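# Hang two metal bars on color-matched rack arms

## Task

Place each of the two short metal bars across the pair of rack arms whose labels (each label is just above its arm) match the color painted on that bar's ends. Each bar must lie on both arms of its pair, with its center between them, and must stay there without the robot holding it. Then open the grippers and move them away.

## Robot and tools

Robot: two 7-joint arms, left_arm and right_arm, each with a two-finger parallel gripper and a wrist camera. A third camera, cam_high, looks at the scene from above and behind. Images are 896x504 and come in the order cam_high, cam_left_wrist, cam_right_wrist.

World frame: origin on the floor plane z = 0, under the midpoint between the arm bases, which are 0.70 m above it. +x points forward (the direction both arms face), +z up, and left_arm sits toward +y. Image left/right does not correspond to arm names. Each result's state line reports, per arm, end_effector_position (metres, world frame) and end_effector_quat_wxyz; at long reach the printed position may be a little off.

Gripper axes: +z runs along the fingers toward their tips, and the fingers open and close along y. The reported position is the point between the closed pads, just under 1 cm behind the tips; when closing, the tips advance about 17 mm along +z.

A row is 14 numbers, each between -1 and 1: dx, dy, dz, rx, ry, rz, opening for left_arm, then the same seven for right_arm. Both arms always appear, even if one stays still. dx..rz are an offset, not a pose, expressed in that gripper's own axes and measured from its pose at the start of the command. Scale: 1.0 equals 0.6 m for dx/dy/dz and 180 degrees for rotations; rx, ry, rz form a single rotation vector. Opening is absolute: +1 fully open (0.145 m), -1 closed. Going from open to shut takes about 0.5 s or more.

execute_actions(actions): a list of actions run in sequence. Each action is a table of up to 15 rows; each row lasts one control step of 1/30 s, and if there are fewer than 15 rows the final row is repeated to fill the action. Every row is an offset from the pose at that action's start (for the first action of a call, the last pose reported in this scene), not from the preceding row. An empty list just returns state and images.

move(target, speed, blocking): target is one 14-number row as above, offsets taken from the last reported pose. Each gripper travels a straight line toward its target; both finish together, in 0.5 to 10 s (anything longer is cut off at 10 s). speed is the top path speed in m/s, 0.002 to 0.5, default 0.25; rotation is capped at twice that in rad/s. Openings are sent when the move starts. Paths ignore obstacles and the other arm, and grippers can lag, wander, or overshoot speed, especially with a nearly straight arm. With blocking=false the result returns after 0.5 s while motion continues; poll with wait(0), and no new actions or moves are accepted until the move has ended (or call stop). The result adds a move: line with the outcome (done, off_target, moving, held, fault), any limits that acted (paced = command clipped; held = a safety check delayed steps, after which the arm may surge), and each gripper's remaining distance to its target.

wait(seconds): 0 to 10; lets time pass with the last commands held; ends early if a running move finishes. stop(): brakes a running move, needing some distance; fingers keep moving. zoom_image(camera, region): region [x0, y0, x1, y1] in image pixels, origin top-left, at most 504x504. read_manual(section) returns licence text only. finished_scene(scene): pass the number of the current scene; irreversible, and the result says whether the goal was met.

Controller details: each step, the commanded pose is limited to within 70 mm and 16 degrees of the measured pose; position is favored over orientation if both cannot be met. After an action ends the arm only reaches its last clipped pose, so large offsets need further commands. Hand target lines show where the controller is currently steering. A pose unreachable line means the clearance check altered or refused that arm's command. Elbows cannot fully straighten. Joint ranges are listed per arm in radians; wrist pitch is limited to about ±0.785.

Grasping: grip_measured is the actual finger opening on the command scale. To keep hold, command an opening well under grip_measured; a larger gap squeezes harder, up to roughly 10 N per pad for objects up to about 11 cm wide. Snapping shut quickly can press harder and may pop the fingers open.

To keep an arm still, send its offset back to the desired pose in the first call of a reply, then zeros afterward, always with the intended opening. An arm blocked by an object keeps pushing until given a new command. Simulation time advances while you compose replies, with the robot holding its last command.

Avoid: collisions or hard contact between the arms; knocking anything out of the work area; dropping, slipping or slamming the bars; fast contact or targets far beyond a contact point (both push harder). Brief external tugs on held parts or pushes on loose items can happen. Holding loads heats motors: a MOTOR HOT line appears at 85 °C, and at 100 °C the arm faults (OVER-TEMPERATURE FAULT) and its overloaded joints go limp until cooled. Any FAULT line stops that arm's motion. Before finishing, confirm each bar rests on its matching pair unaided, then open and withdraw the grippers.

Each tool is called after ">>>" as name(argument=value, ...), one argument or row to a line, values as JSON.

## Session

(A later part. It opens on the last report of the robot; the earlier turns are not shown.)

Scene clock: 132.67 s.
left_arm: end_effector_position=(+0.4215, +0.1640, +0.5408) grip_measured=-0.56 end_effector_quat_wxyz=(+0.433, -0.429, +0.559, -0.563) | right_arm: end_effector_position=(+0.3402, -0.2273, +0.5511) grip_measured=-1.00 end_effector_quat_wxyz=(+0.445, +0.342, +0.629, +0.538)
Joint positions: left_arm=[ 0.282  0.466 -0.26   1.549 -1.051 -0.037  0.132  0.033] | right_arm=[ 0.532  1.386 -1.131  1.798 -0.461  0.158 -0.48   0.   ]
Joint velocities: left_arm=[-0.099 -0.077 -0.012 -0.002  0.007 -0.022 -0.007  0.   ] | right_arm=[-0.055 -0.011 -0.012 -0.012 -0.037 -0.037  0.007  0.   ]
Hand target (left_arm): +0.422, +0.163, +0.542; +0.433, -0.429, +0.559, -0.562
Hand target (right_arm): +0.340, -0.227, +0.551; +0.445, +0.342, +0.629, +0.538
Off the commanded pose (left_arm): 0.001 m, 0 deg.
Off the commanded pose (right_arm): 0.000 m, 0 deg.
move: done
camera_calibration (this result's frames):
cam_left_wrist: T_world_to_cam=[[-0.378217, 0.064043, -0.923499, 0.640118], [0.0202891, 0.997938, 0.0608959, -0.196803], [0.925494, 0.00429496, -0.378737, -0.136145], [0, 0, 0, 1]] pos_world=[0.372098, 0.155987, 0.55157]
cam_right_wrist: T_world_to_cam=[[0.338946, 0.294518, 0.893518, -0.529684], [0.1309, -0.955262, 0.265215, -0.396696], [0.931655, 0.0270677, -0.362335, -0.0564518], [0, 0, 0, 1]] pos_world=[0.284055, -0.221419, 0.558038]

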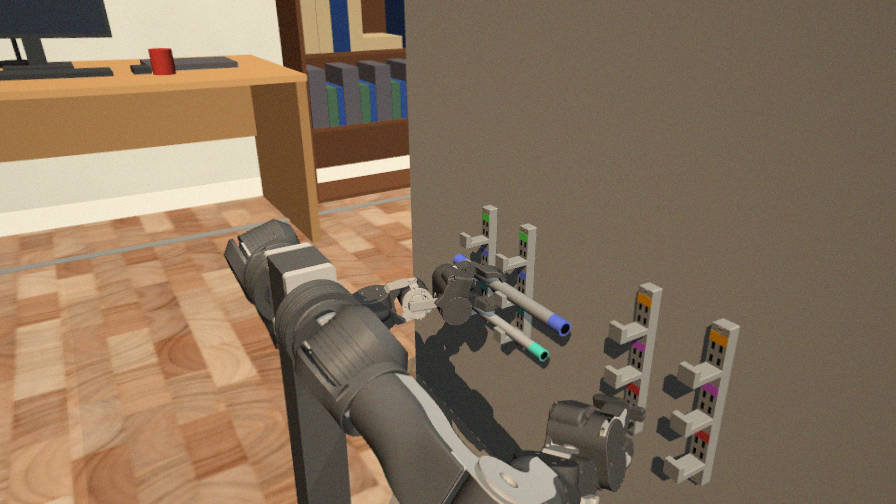

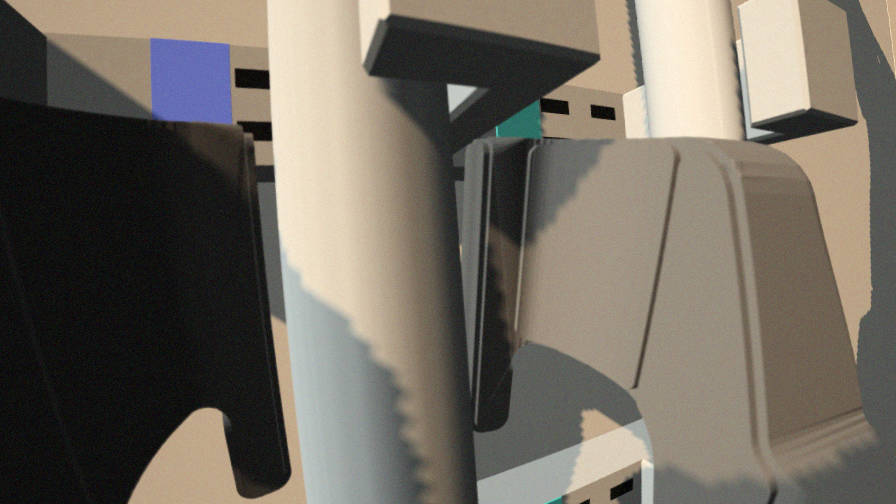

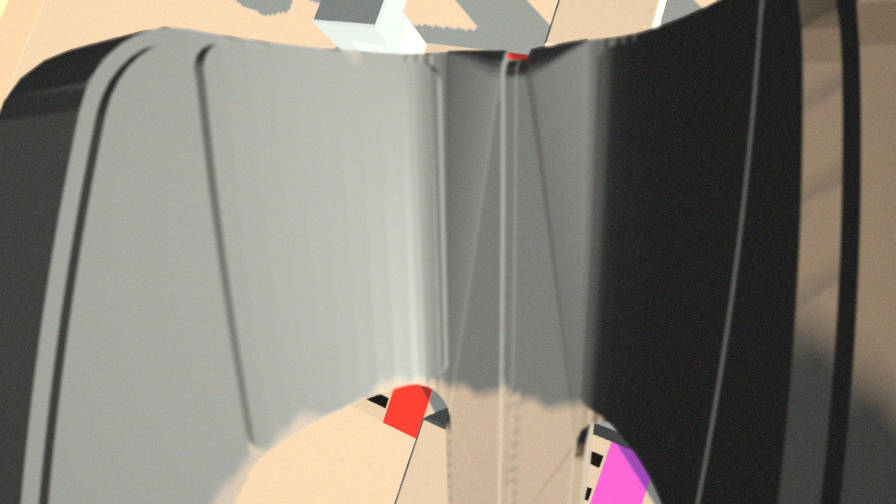

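Bar rests on its own. Close, lift slightly, shift +y.

>>> move(
  target=[0,0,0,0,0,0,-1,0,0,0,0,0,0,-1],
)

>>> move(
  target=[-0.066,-0.012,-0.018,0.004,0,0,-1,0,0,0,0,0,0,-1],
  speed=0.04,
)

>>> move(
  target=[0,0.012,0,0,0,0,-0.9,0,0,0,0,0,0,-1],
  speed=0.03,
)

>>> move(
  target=[0,0.003,0,0,0,0,-0.45,0,0,0,0,0,0,-1],
  speed=0.03,
)

>>> zoom_image(
  camera="cam_high",
  region=[380,180,600,380],
)

Scene clock: 134.23 s.
left_arm: end_effector_position=(+0.4216, +0.1638, +0.5422) grip_measured=-0.67 end_effector_quat_wxyz=(+0.434, -0.427, +0.557, -0.565) | right_arm: end_effector_position=(+0.3402, -0.2273, +0.5511) grip_measured=-1.00 end_effector_quat_wxyz=(+0.445, +0.342, +0.629, +0.538)
Joint positions: left_arm=[ 0.283  0.466 -0.26   1.551 -1.05  -0.037  0.129  0.025] | right_arm=[ 0.532  1.386 -1.131  1.798 -0.461  0.158 -0.48   0.   ]
Joint velocities: left_arm=[ 0.011 -0.011 -0.002 -0.002  0.022 -0.007  0.022  0.   ] | right_arm=[-0.033  0.011  0.017 -0.012 -0.051 -0.022  0.007 -0.   ]
Hand target (left_arm): +0.422, +0.164, +0.541; +0.433, -0.429, +0.559, -0.563
Hand target (right_arm): +0.340, -0.227, +0.551; +0.445, +0.342, +0.629, +0.538
Off the commanded pose (left_arm): 0.001 m, 0 deg.
Off the commanded pose (right_arm): 0.000 m, 0 deg.
move: done
camera_calibration (this result's frames):
cam_left_wrist: T_world_to_cam=[[-0.373583, 0.0631889, -0.925442, 0.640711], [0.0207895, 0.997997, 0.0597506, -0.196217], [0.927364, 0.00308228, -0.374148, -0.138742], [0, 0, 0, 1]] pos_world=[0.372103, 0.155766, 0.552755]
cam_right_wrist: T_world_to_cam=[[0.338946, 0.294518, 0.893518, -0.529684], [0.1309, -0.955262, 0.265215, -0.396696], [0.931655, 0.0270677, -0.362335, -0.0564518], [0, 0, 0, 1]] pos_world=[0.284055, -0.221419, 0.558038]

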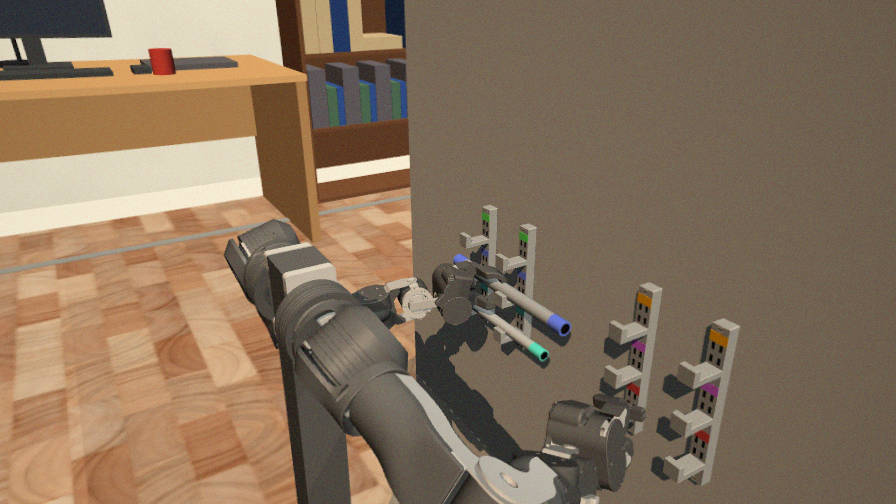

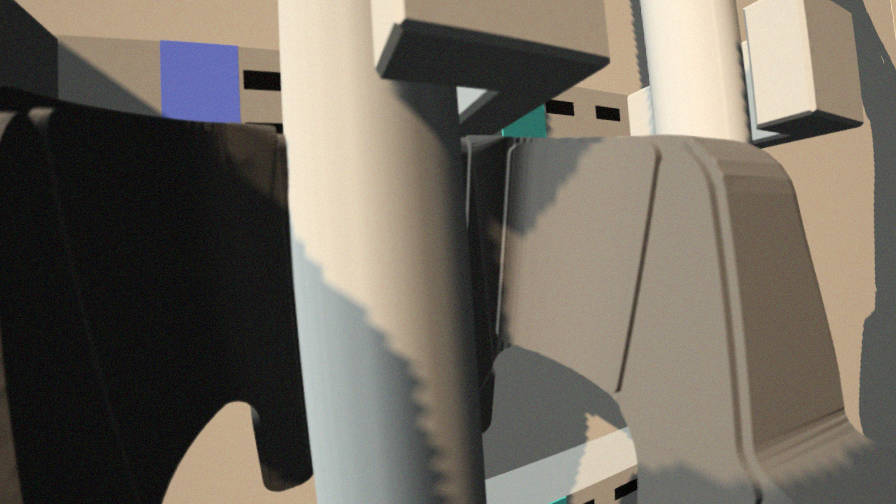

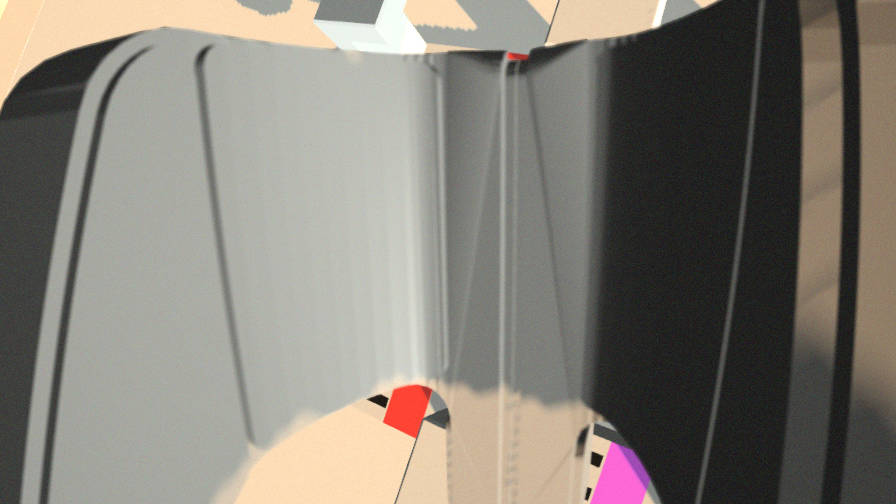

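Scene clock: 135.50 s.
left_arm: end_effector_position=(+0.4209, +0.2031, +0.5446) grip_measured=-0.67 end_effector_quat_wxyz=(+0.432, -0.428, +0.561, -0.561) | right_arm: end_effector_position=(+0.3402, -0.2273, +0.5511) grip_measured=-1.00 end_effector_quat_wxyz=(+0.445, +0.342, +0.629, +0.538)
Joint positions: left_arm=[ 0.269  0.547 -0.168  1.508 -0.982 -0.152  0.123  0.025] | right_arm=[ 0.532  1.386 -1.131  1.798 -0.461  0.158 -0.48   0.   ]
Joint velocities: left_arm=[-0.011 -0.011  0.002 -0.012  0.037  0.007 -0.066  0.   ] | right_arm=[ 0.033 -0.033  0.007  0.002  0.051 -0.022 -0.066 -0.   ]
Hand target (left_arm): +0.421, +0.205, +0.549; +0.436, -0.425, +0.554, -0.568
Hand target (right_arm): +0.340, -0.227, +0.551; +0.445, +0.342, +0.629, +0.538
Off the commanded pose (left_arm): 0.005 m, 1 deg.
Off the commanded pose (right_arm): 0.000 m, 0 deg.
move: off_target (left_arm)
camera_calibration (this result's frames):
cam_left_wrist: T_world_to_cam=[[-0.381443, 0.0694354, -0.921781, 0.640223], [0.0230155, 0.997579, 0.0656211, -0.239693], [0.924106, 0.00381549, -0.382118, -0.131847], [0, 0, 0, 1]] pos_world=[0.371566, 0.195161, 0.555493]
cam_right_wrist: T_world_to_cam=[[0.338946, 0.294518, 0.893518, -0.529684], [0.1309, -0.955262, 0.265215, -0.396696], [0.931655, 0.0270677, -0.362335, -0.0564518], [0, 0, 0, 1]] pos_world=[0.284055, -0.221419, 0.558038]

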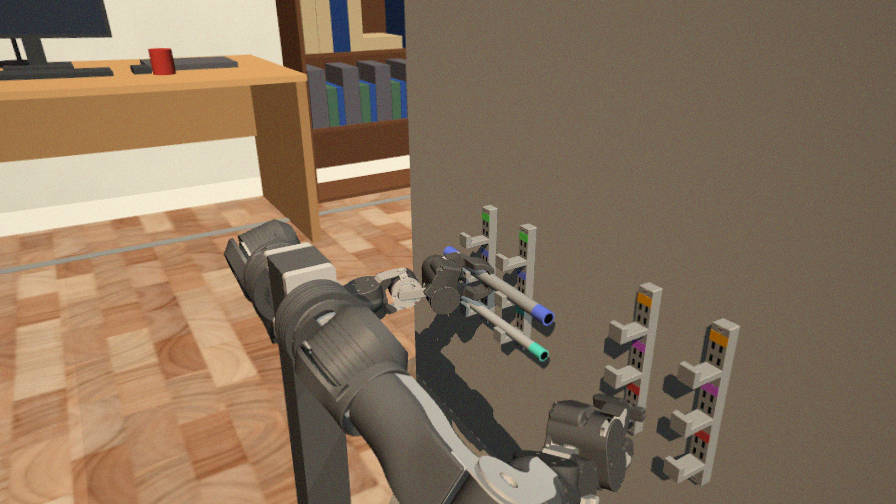

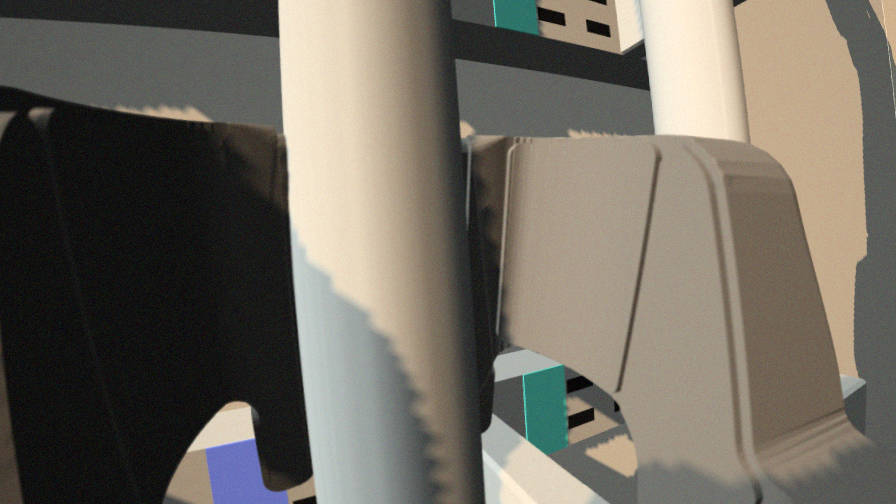

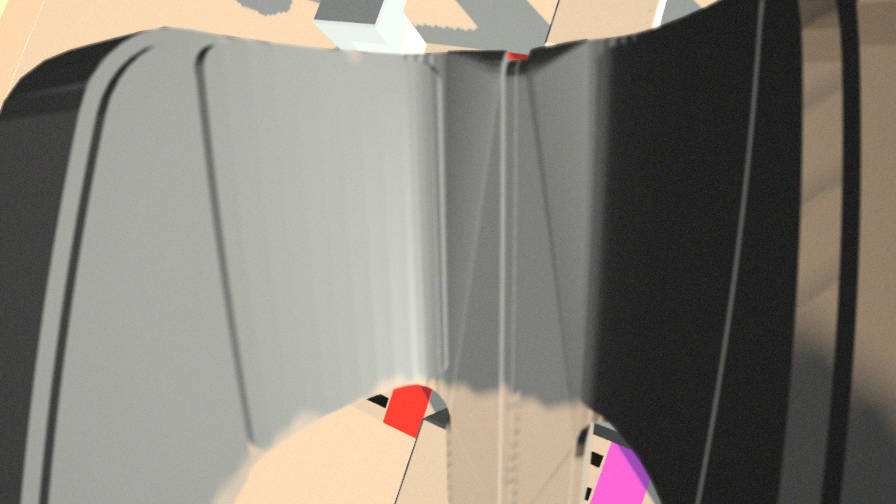

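Scene clock: 136.20 s.
left_arm: end_effector_position=(+0.4213, +0.2034, +0.5420) grip_measured=-0.67 end_effector_quat_wxyz=(+0.434, -0.426, +0.558, -0.565) | right_arm: end_effector_position=(+0.3402, -0.2273, +0.5511) grip_measured=-1.00 end_effector_quat_wxyz=(+0.445, +0.342, +0.629, +0.538)
Joint positions: left_arm=[ 0.267  0.54  -0.168  1.49  -0.99  -0.162  0.095  0.025] | right_arm=[ 0.532  1.386 -1.131  1.798 -0.461  0.158 -0.48   0.   ]
Joint velocities: left_arm=[ 0.011  0.055 -0.007 -0.002  0.007 -0.022 -0.022 -0.   ] | right_arm=[ 0.099 -0.077  0.002 -0.022 -0.037 -0.037 -0.022  0.   ]
Hand target (left_arm): +0.421, +0.203, +0.538; +0.432, -0.428, +0.561, -0.561
Hand target (right_arm): +0.340, -0.227, +0.551; +0.445, +0.342, +0.629, +0.538
Off the commanded pose (left_arm): 0.005 m, 1 deg.
Off the commanded pose (right_arm): 0.000 m, 0 deg.
move: off_target (left_arm)
camera_calibration (this result's frames):
cam_left_wrist: T_world_to_cam=[[-0.371739, 0.0663053, -0.925966, 0.636796], [0.0234644, 0.997798, 0.0620289, -0.238104], [0.928041, 0.00133131, -0.372477, -0.139587], [0, 0, 0, 1]] pos_world=[0.371851, 0.195542, 0.552428]
cam_right_wrist: T_world_to_cam=[[0.338946, 0.294518, 0.893518, -0.529684], [0.1309, -0.955262, 0.265215, -0.396696], [0.931655, 0.0270677, -0.362335, -0.0564518], [0, 0, 0, 1]] pos_world=[0.284055, -0.221419, 0.558038]

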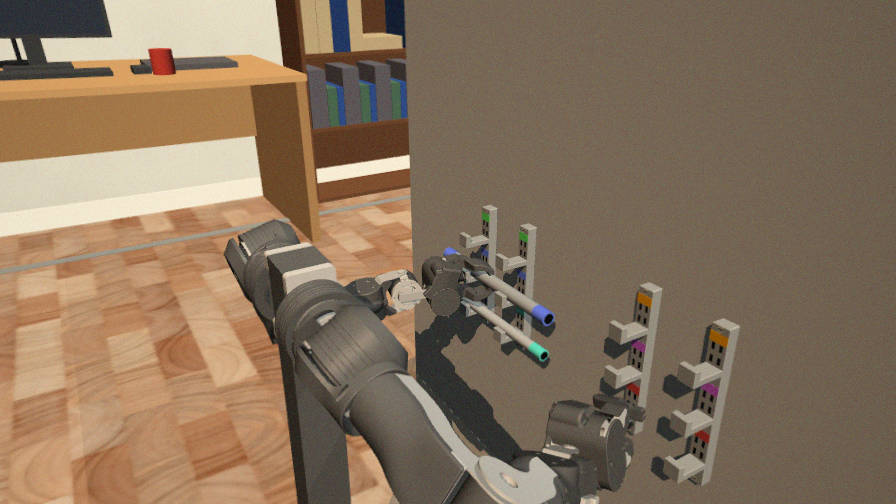

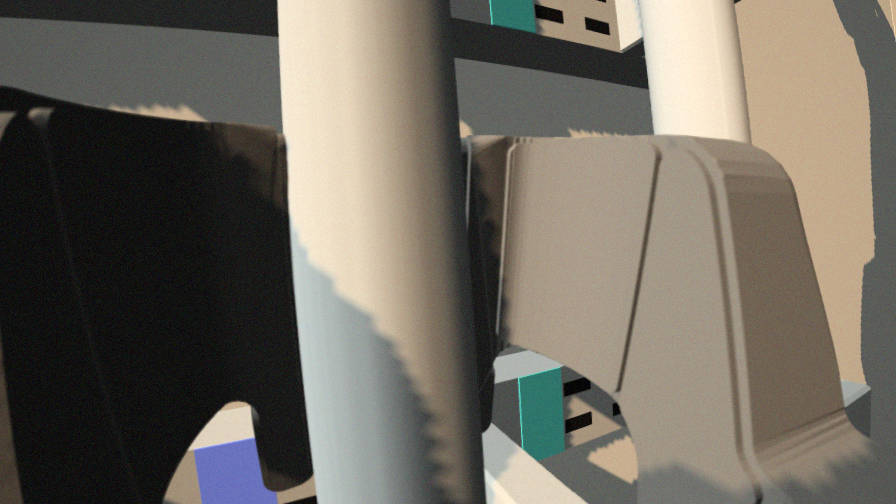

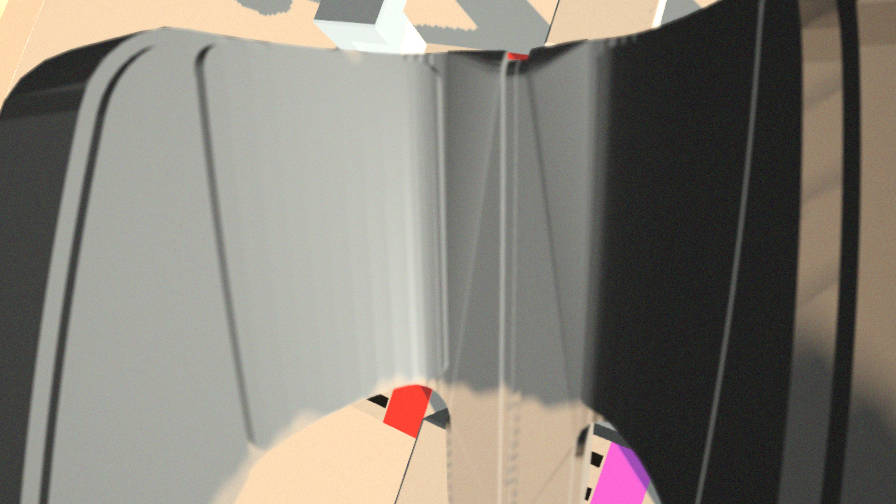

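Scene clock: 136.90 s.
left_arm: end_effector_position=(+0.4214, +0.2037, +0.5416) grip_measured=-0.45 end_effector_quat_wxyz=(+0.434, -0.426, +0.558, -0.565) | right_arm: end_effector_position=(+0.3402, -0.2273, +0.5511) grip_measured=-1.00 end_effector_quat_wxyz=(+0.445, +0.342, +0.629, +0.538)
Joint positions: left_arm=[ 0.267  0.54  -0.168  1.488 -0.991 -0.162  0.094  0.042] | right_arm=[ 0.532  1.386 -1.131  1.798 -0.461  0.158 -0.48   0.   ]
Joint velocities: left_arm=[ 0.011  0.033  0.002 -0.007 -0.022  0.037 -0.037  0.   ] | right_arm=[ 0.011  0.055 -0.022  0.012  0.022  0.037  0.095  0.   ]
Hand target (left_arm): +0.421, +0.203, +0.540; +0.434, -0.426, +0.558, -0.565
Hand target (right_arm): +0.340, -0.227, +0.551; +0.445, +0.342, +0.629, +0.538
Off the commanded pose (left_arm): 0.001 m, 0 deg.
Off the commanded pose (right_arm): 0.000 m, 0 deg.
move: done
camera_calibration (this result's frames):
cam_left_wrist: T_world_to_cam=[[-0.37221, 0.0662135, -0.925784, 0.636531], [0.0228196, 0.997803, 0.0621898, -0.238217], [0.927868, 0.0020217, -0.372904, -0.139665], [0, 0, 0, 1]] pos_world=[0.37195, 0.195829, 0.552023]
cam_right_wrist: T_world_to_cam=[[0.338946, 0.294518, 0.893518, -0.529684], [0.1309, -0.955262, 0.265215, -0.396696], [0.931655, 0.0270677, -0.362335, -0.0564518], [0, 0, 0, 1]] pos_world=[0.284055, -0.221419, 0.558038]

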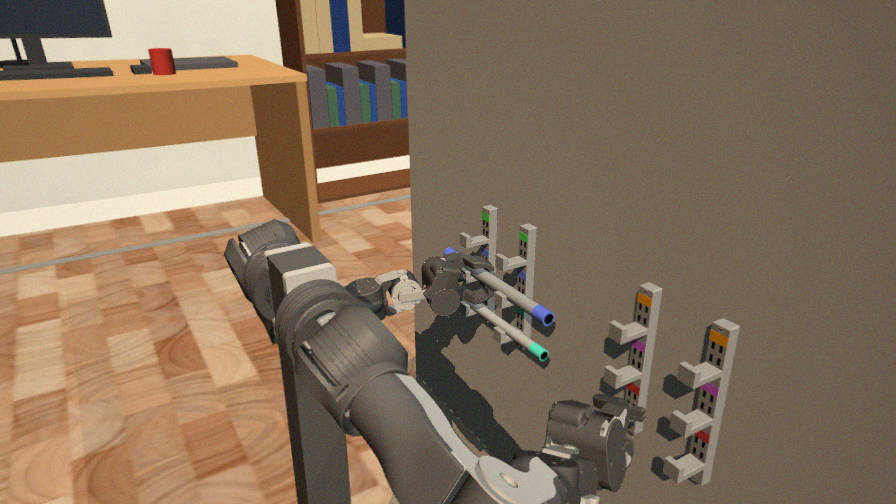

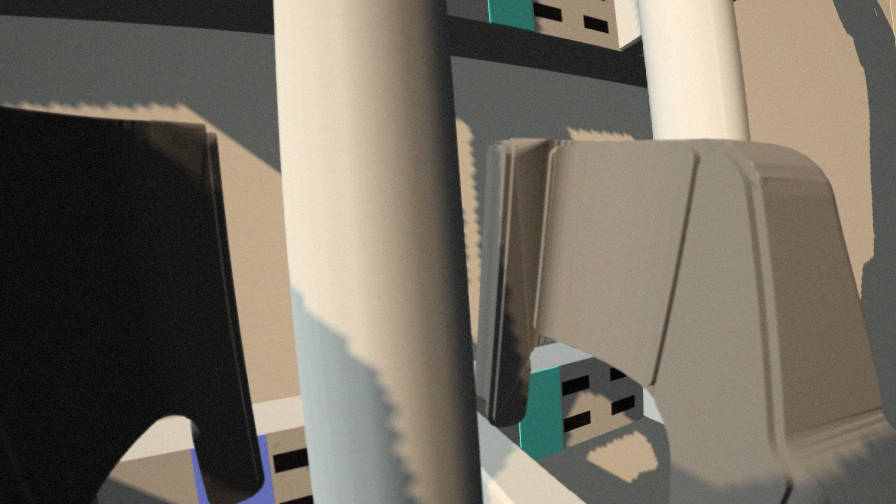

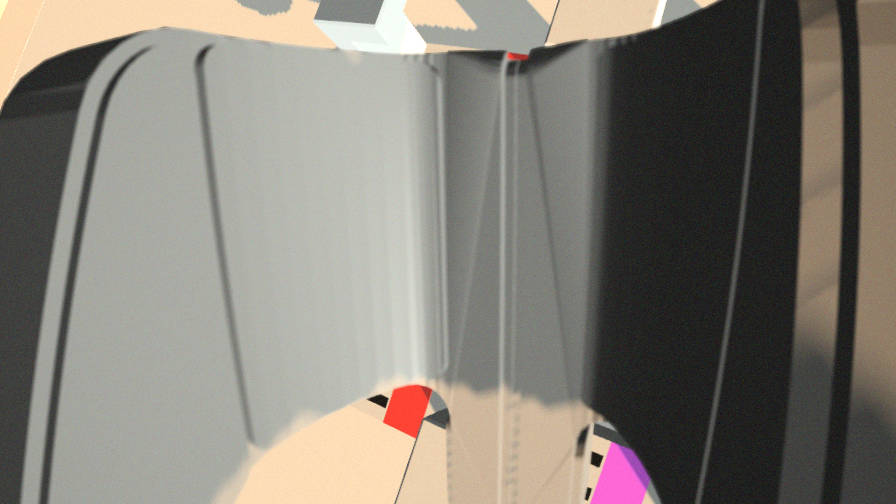

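Region (380, 180, 600, 380) of cam_high's 896x504 image, scaled by 2.291, with more detail than that image has; it fills the top 458 rows of this view, and the rest is white.

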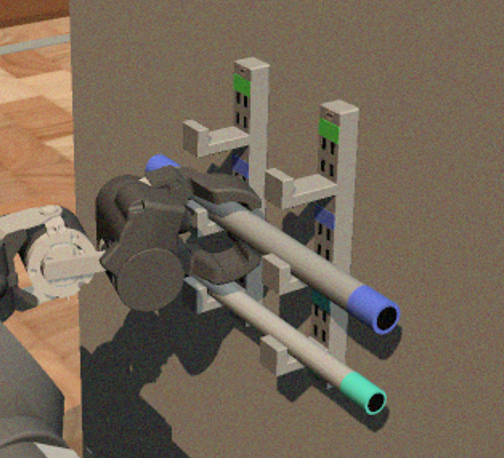

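>>> move(
  target=[0.058,0,-0.21,0,0,0,-0.45,-0.05,0,-0.1,0,0,0,-1],
  speed=0.1,
)

>>> zoom_image(
  camera="cam_high",
  region=[380,180,600,380],
)

Scene clock: 138.90 s.
left_arm: end_effector_position=(+0.2906, +0.2019, +0.5358) grip_measured=-0.45 end_effector_quat_wxyz=(+0.429, -0.432, +0.558, -0.564) | right_arm: end_effector_position=(+0.2975, -0.2765, +0.5592) grip_measured=-1.00 end_effector_quat_wxyz=(+0.447, +0.340, +0.631, +0.535)
Joint positions: left_arm=[-0.457  0.578  0.139  2.04  -0.982 -0.118  0.007  0.042] | right_arm=[ 0.387  1.644 -1.16   1.811 -0.383  0.035 -0.747  0.   ]
Joint velocities: left_arm=[ 0.011 -0.011 -0.002 -0.012 -0.081  0.022 -0.11  -0.   ] | right_arm=[ 0.033 -0.011 -0.002  0.002 -0.007 -0.051  0.037 -0.   ]
Hand target (left_arm): +0.291, +0.202, +0.539; +0.432, -0.428, +0.556, -0.567
Hand target (right_arm): +0.297, -0.277, +0.559; +0.446, +0.341, +0.630, +0.537
Off the commanded pose (left_arm): 0.004 m, 1 deg.
Off the commanded pose (right_arm): 0.002 m, 0 deg.
move: off_target (left_arm)
camera_calibration (this result's frames):
cam_left_wrist: T_world_to_cam=[[-0.383843, 0.0565984, -0.921662, 0.585707], [0.0214874, 0.998397, 0.0523618, -0.227461], [0.923148, 0.000294604, -0.384444, -0.0125298], [0, 0, 0, 1]] pos_world=[0.241274, 0.19395, 0.546917]
cam_right_wrist: T_world_to_cam=[[0.338621, 0.3, 0.891816, -0.505369], [0.129431, -0.953651, 0.271656, -0.442915], [0.931978, 0.0234403, -0.361755, -0.0137651], [0, 0, 0, 1]] pos_world=[0.241284, -0.270453, 0.566037]

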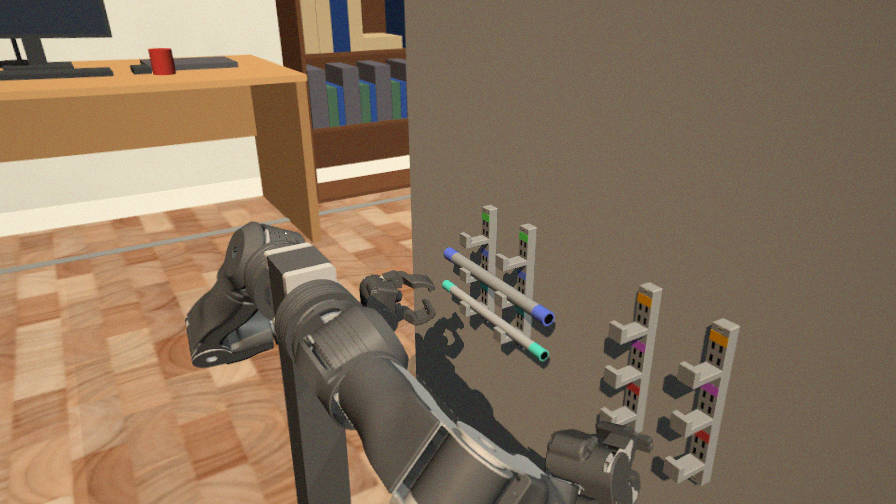

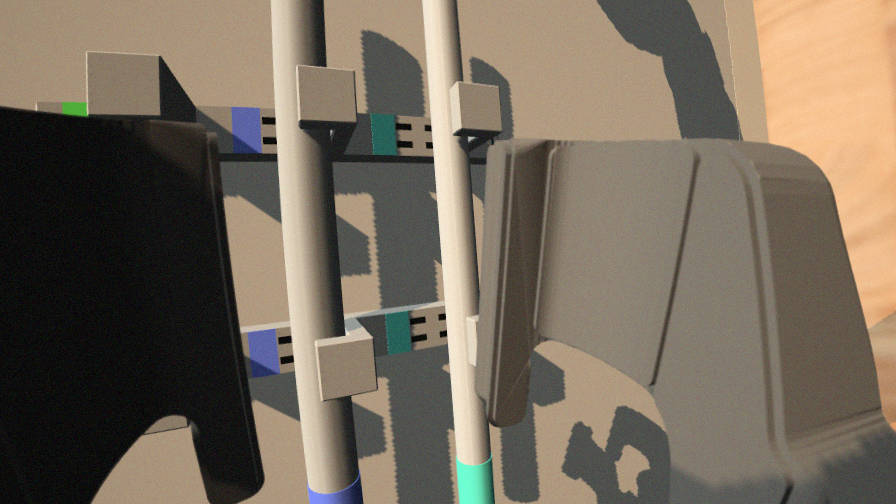

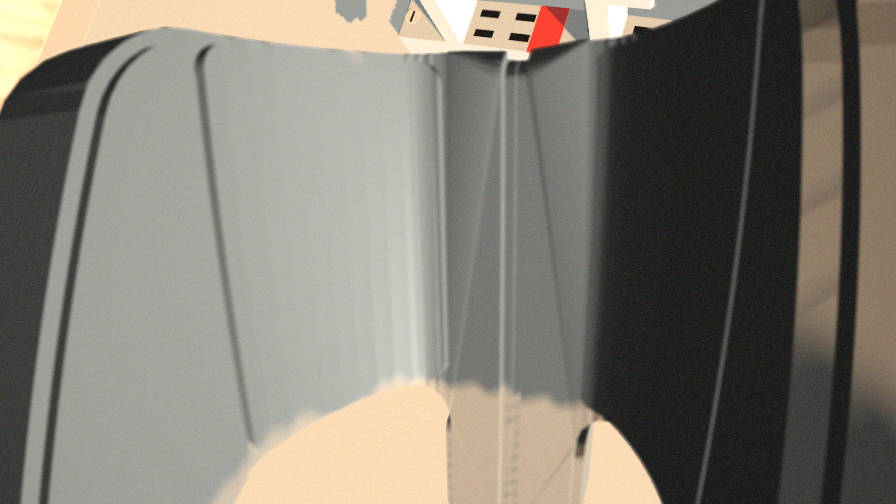

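Region (380, 180, 600, 380) of cam_high's 896x504 image, scaled by 2.291, with more detail than that image has; it fills the top 458 rows of this view, and the rest is white.

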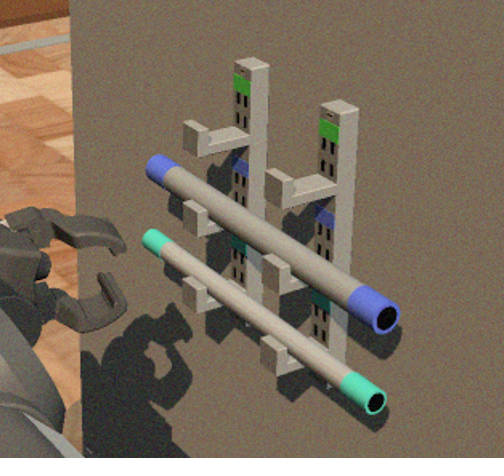

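>>> finished_scene(
  scene=2,
)

The scene is finished: the task was done.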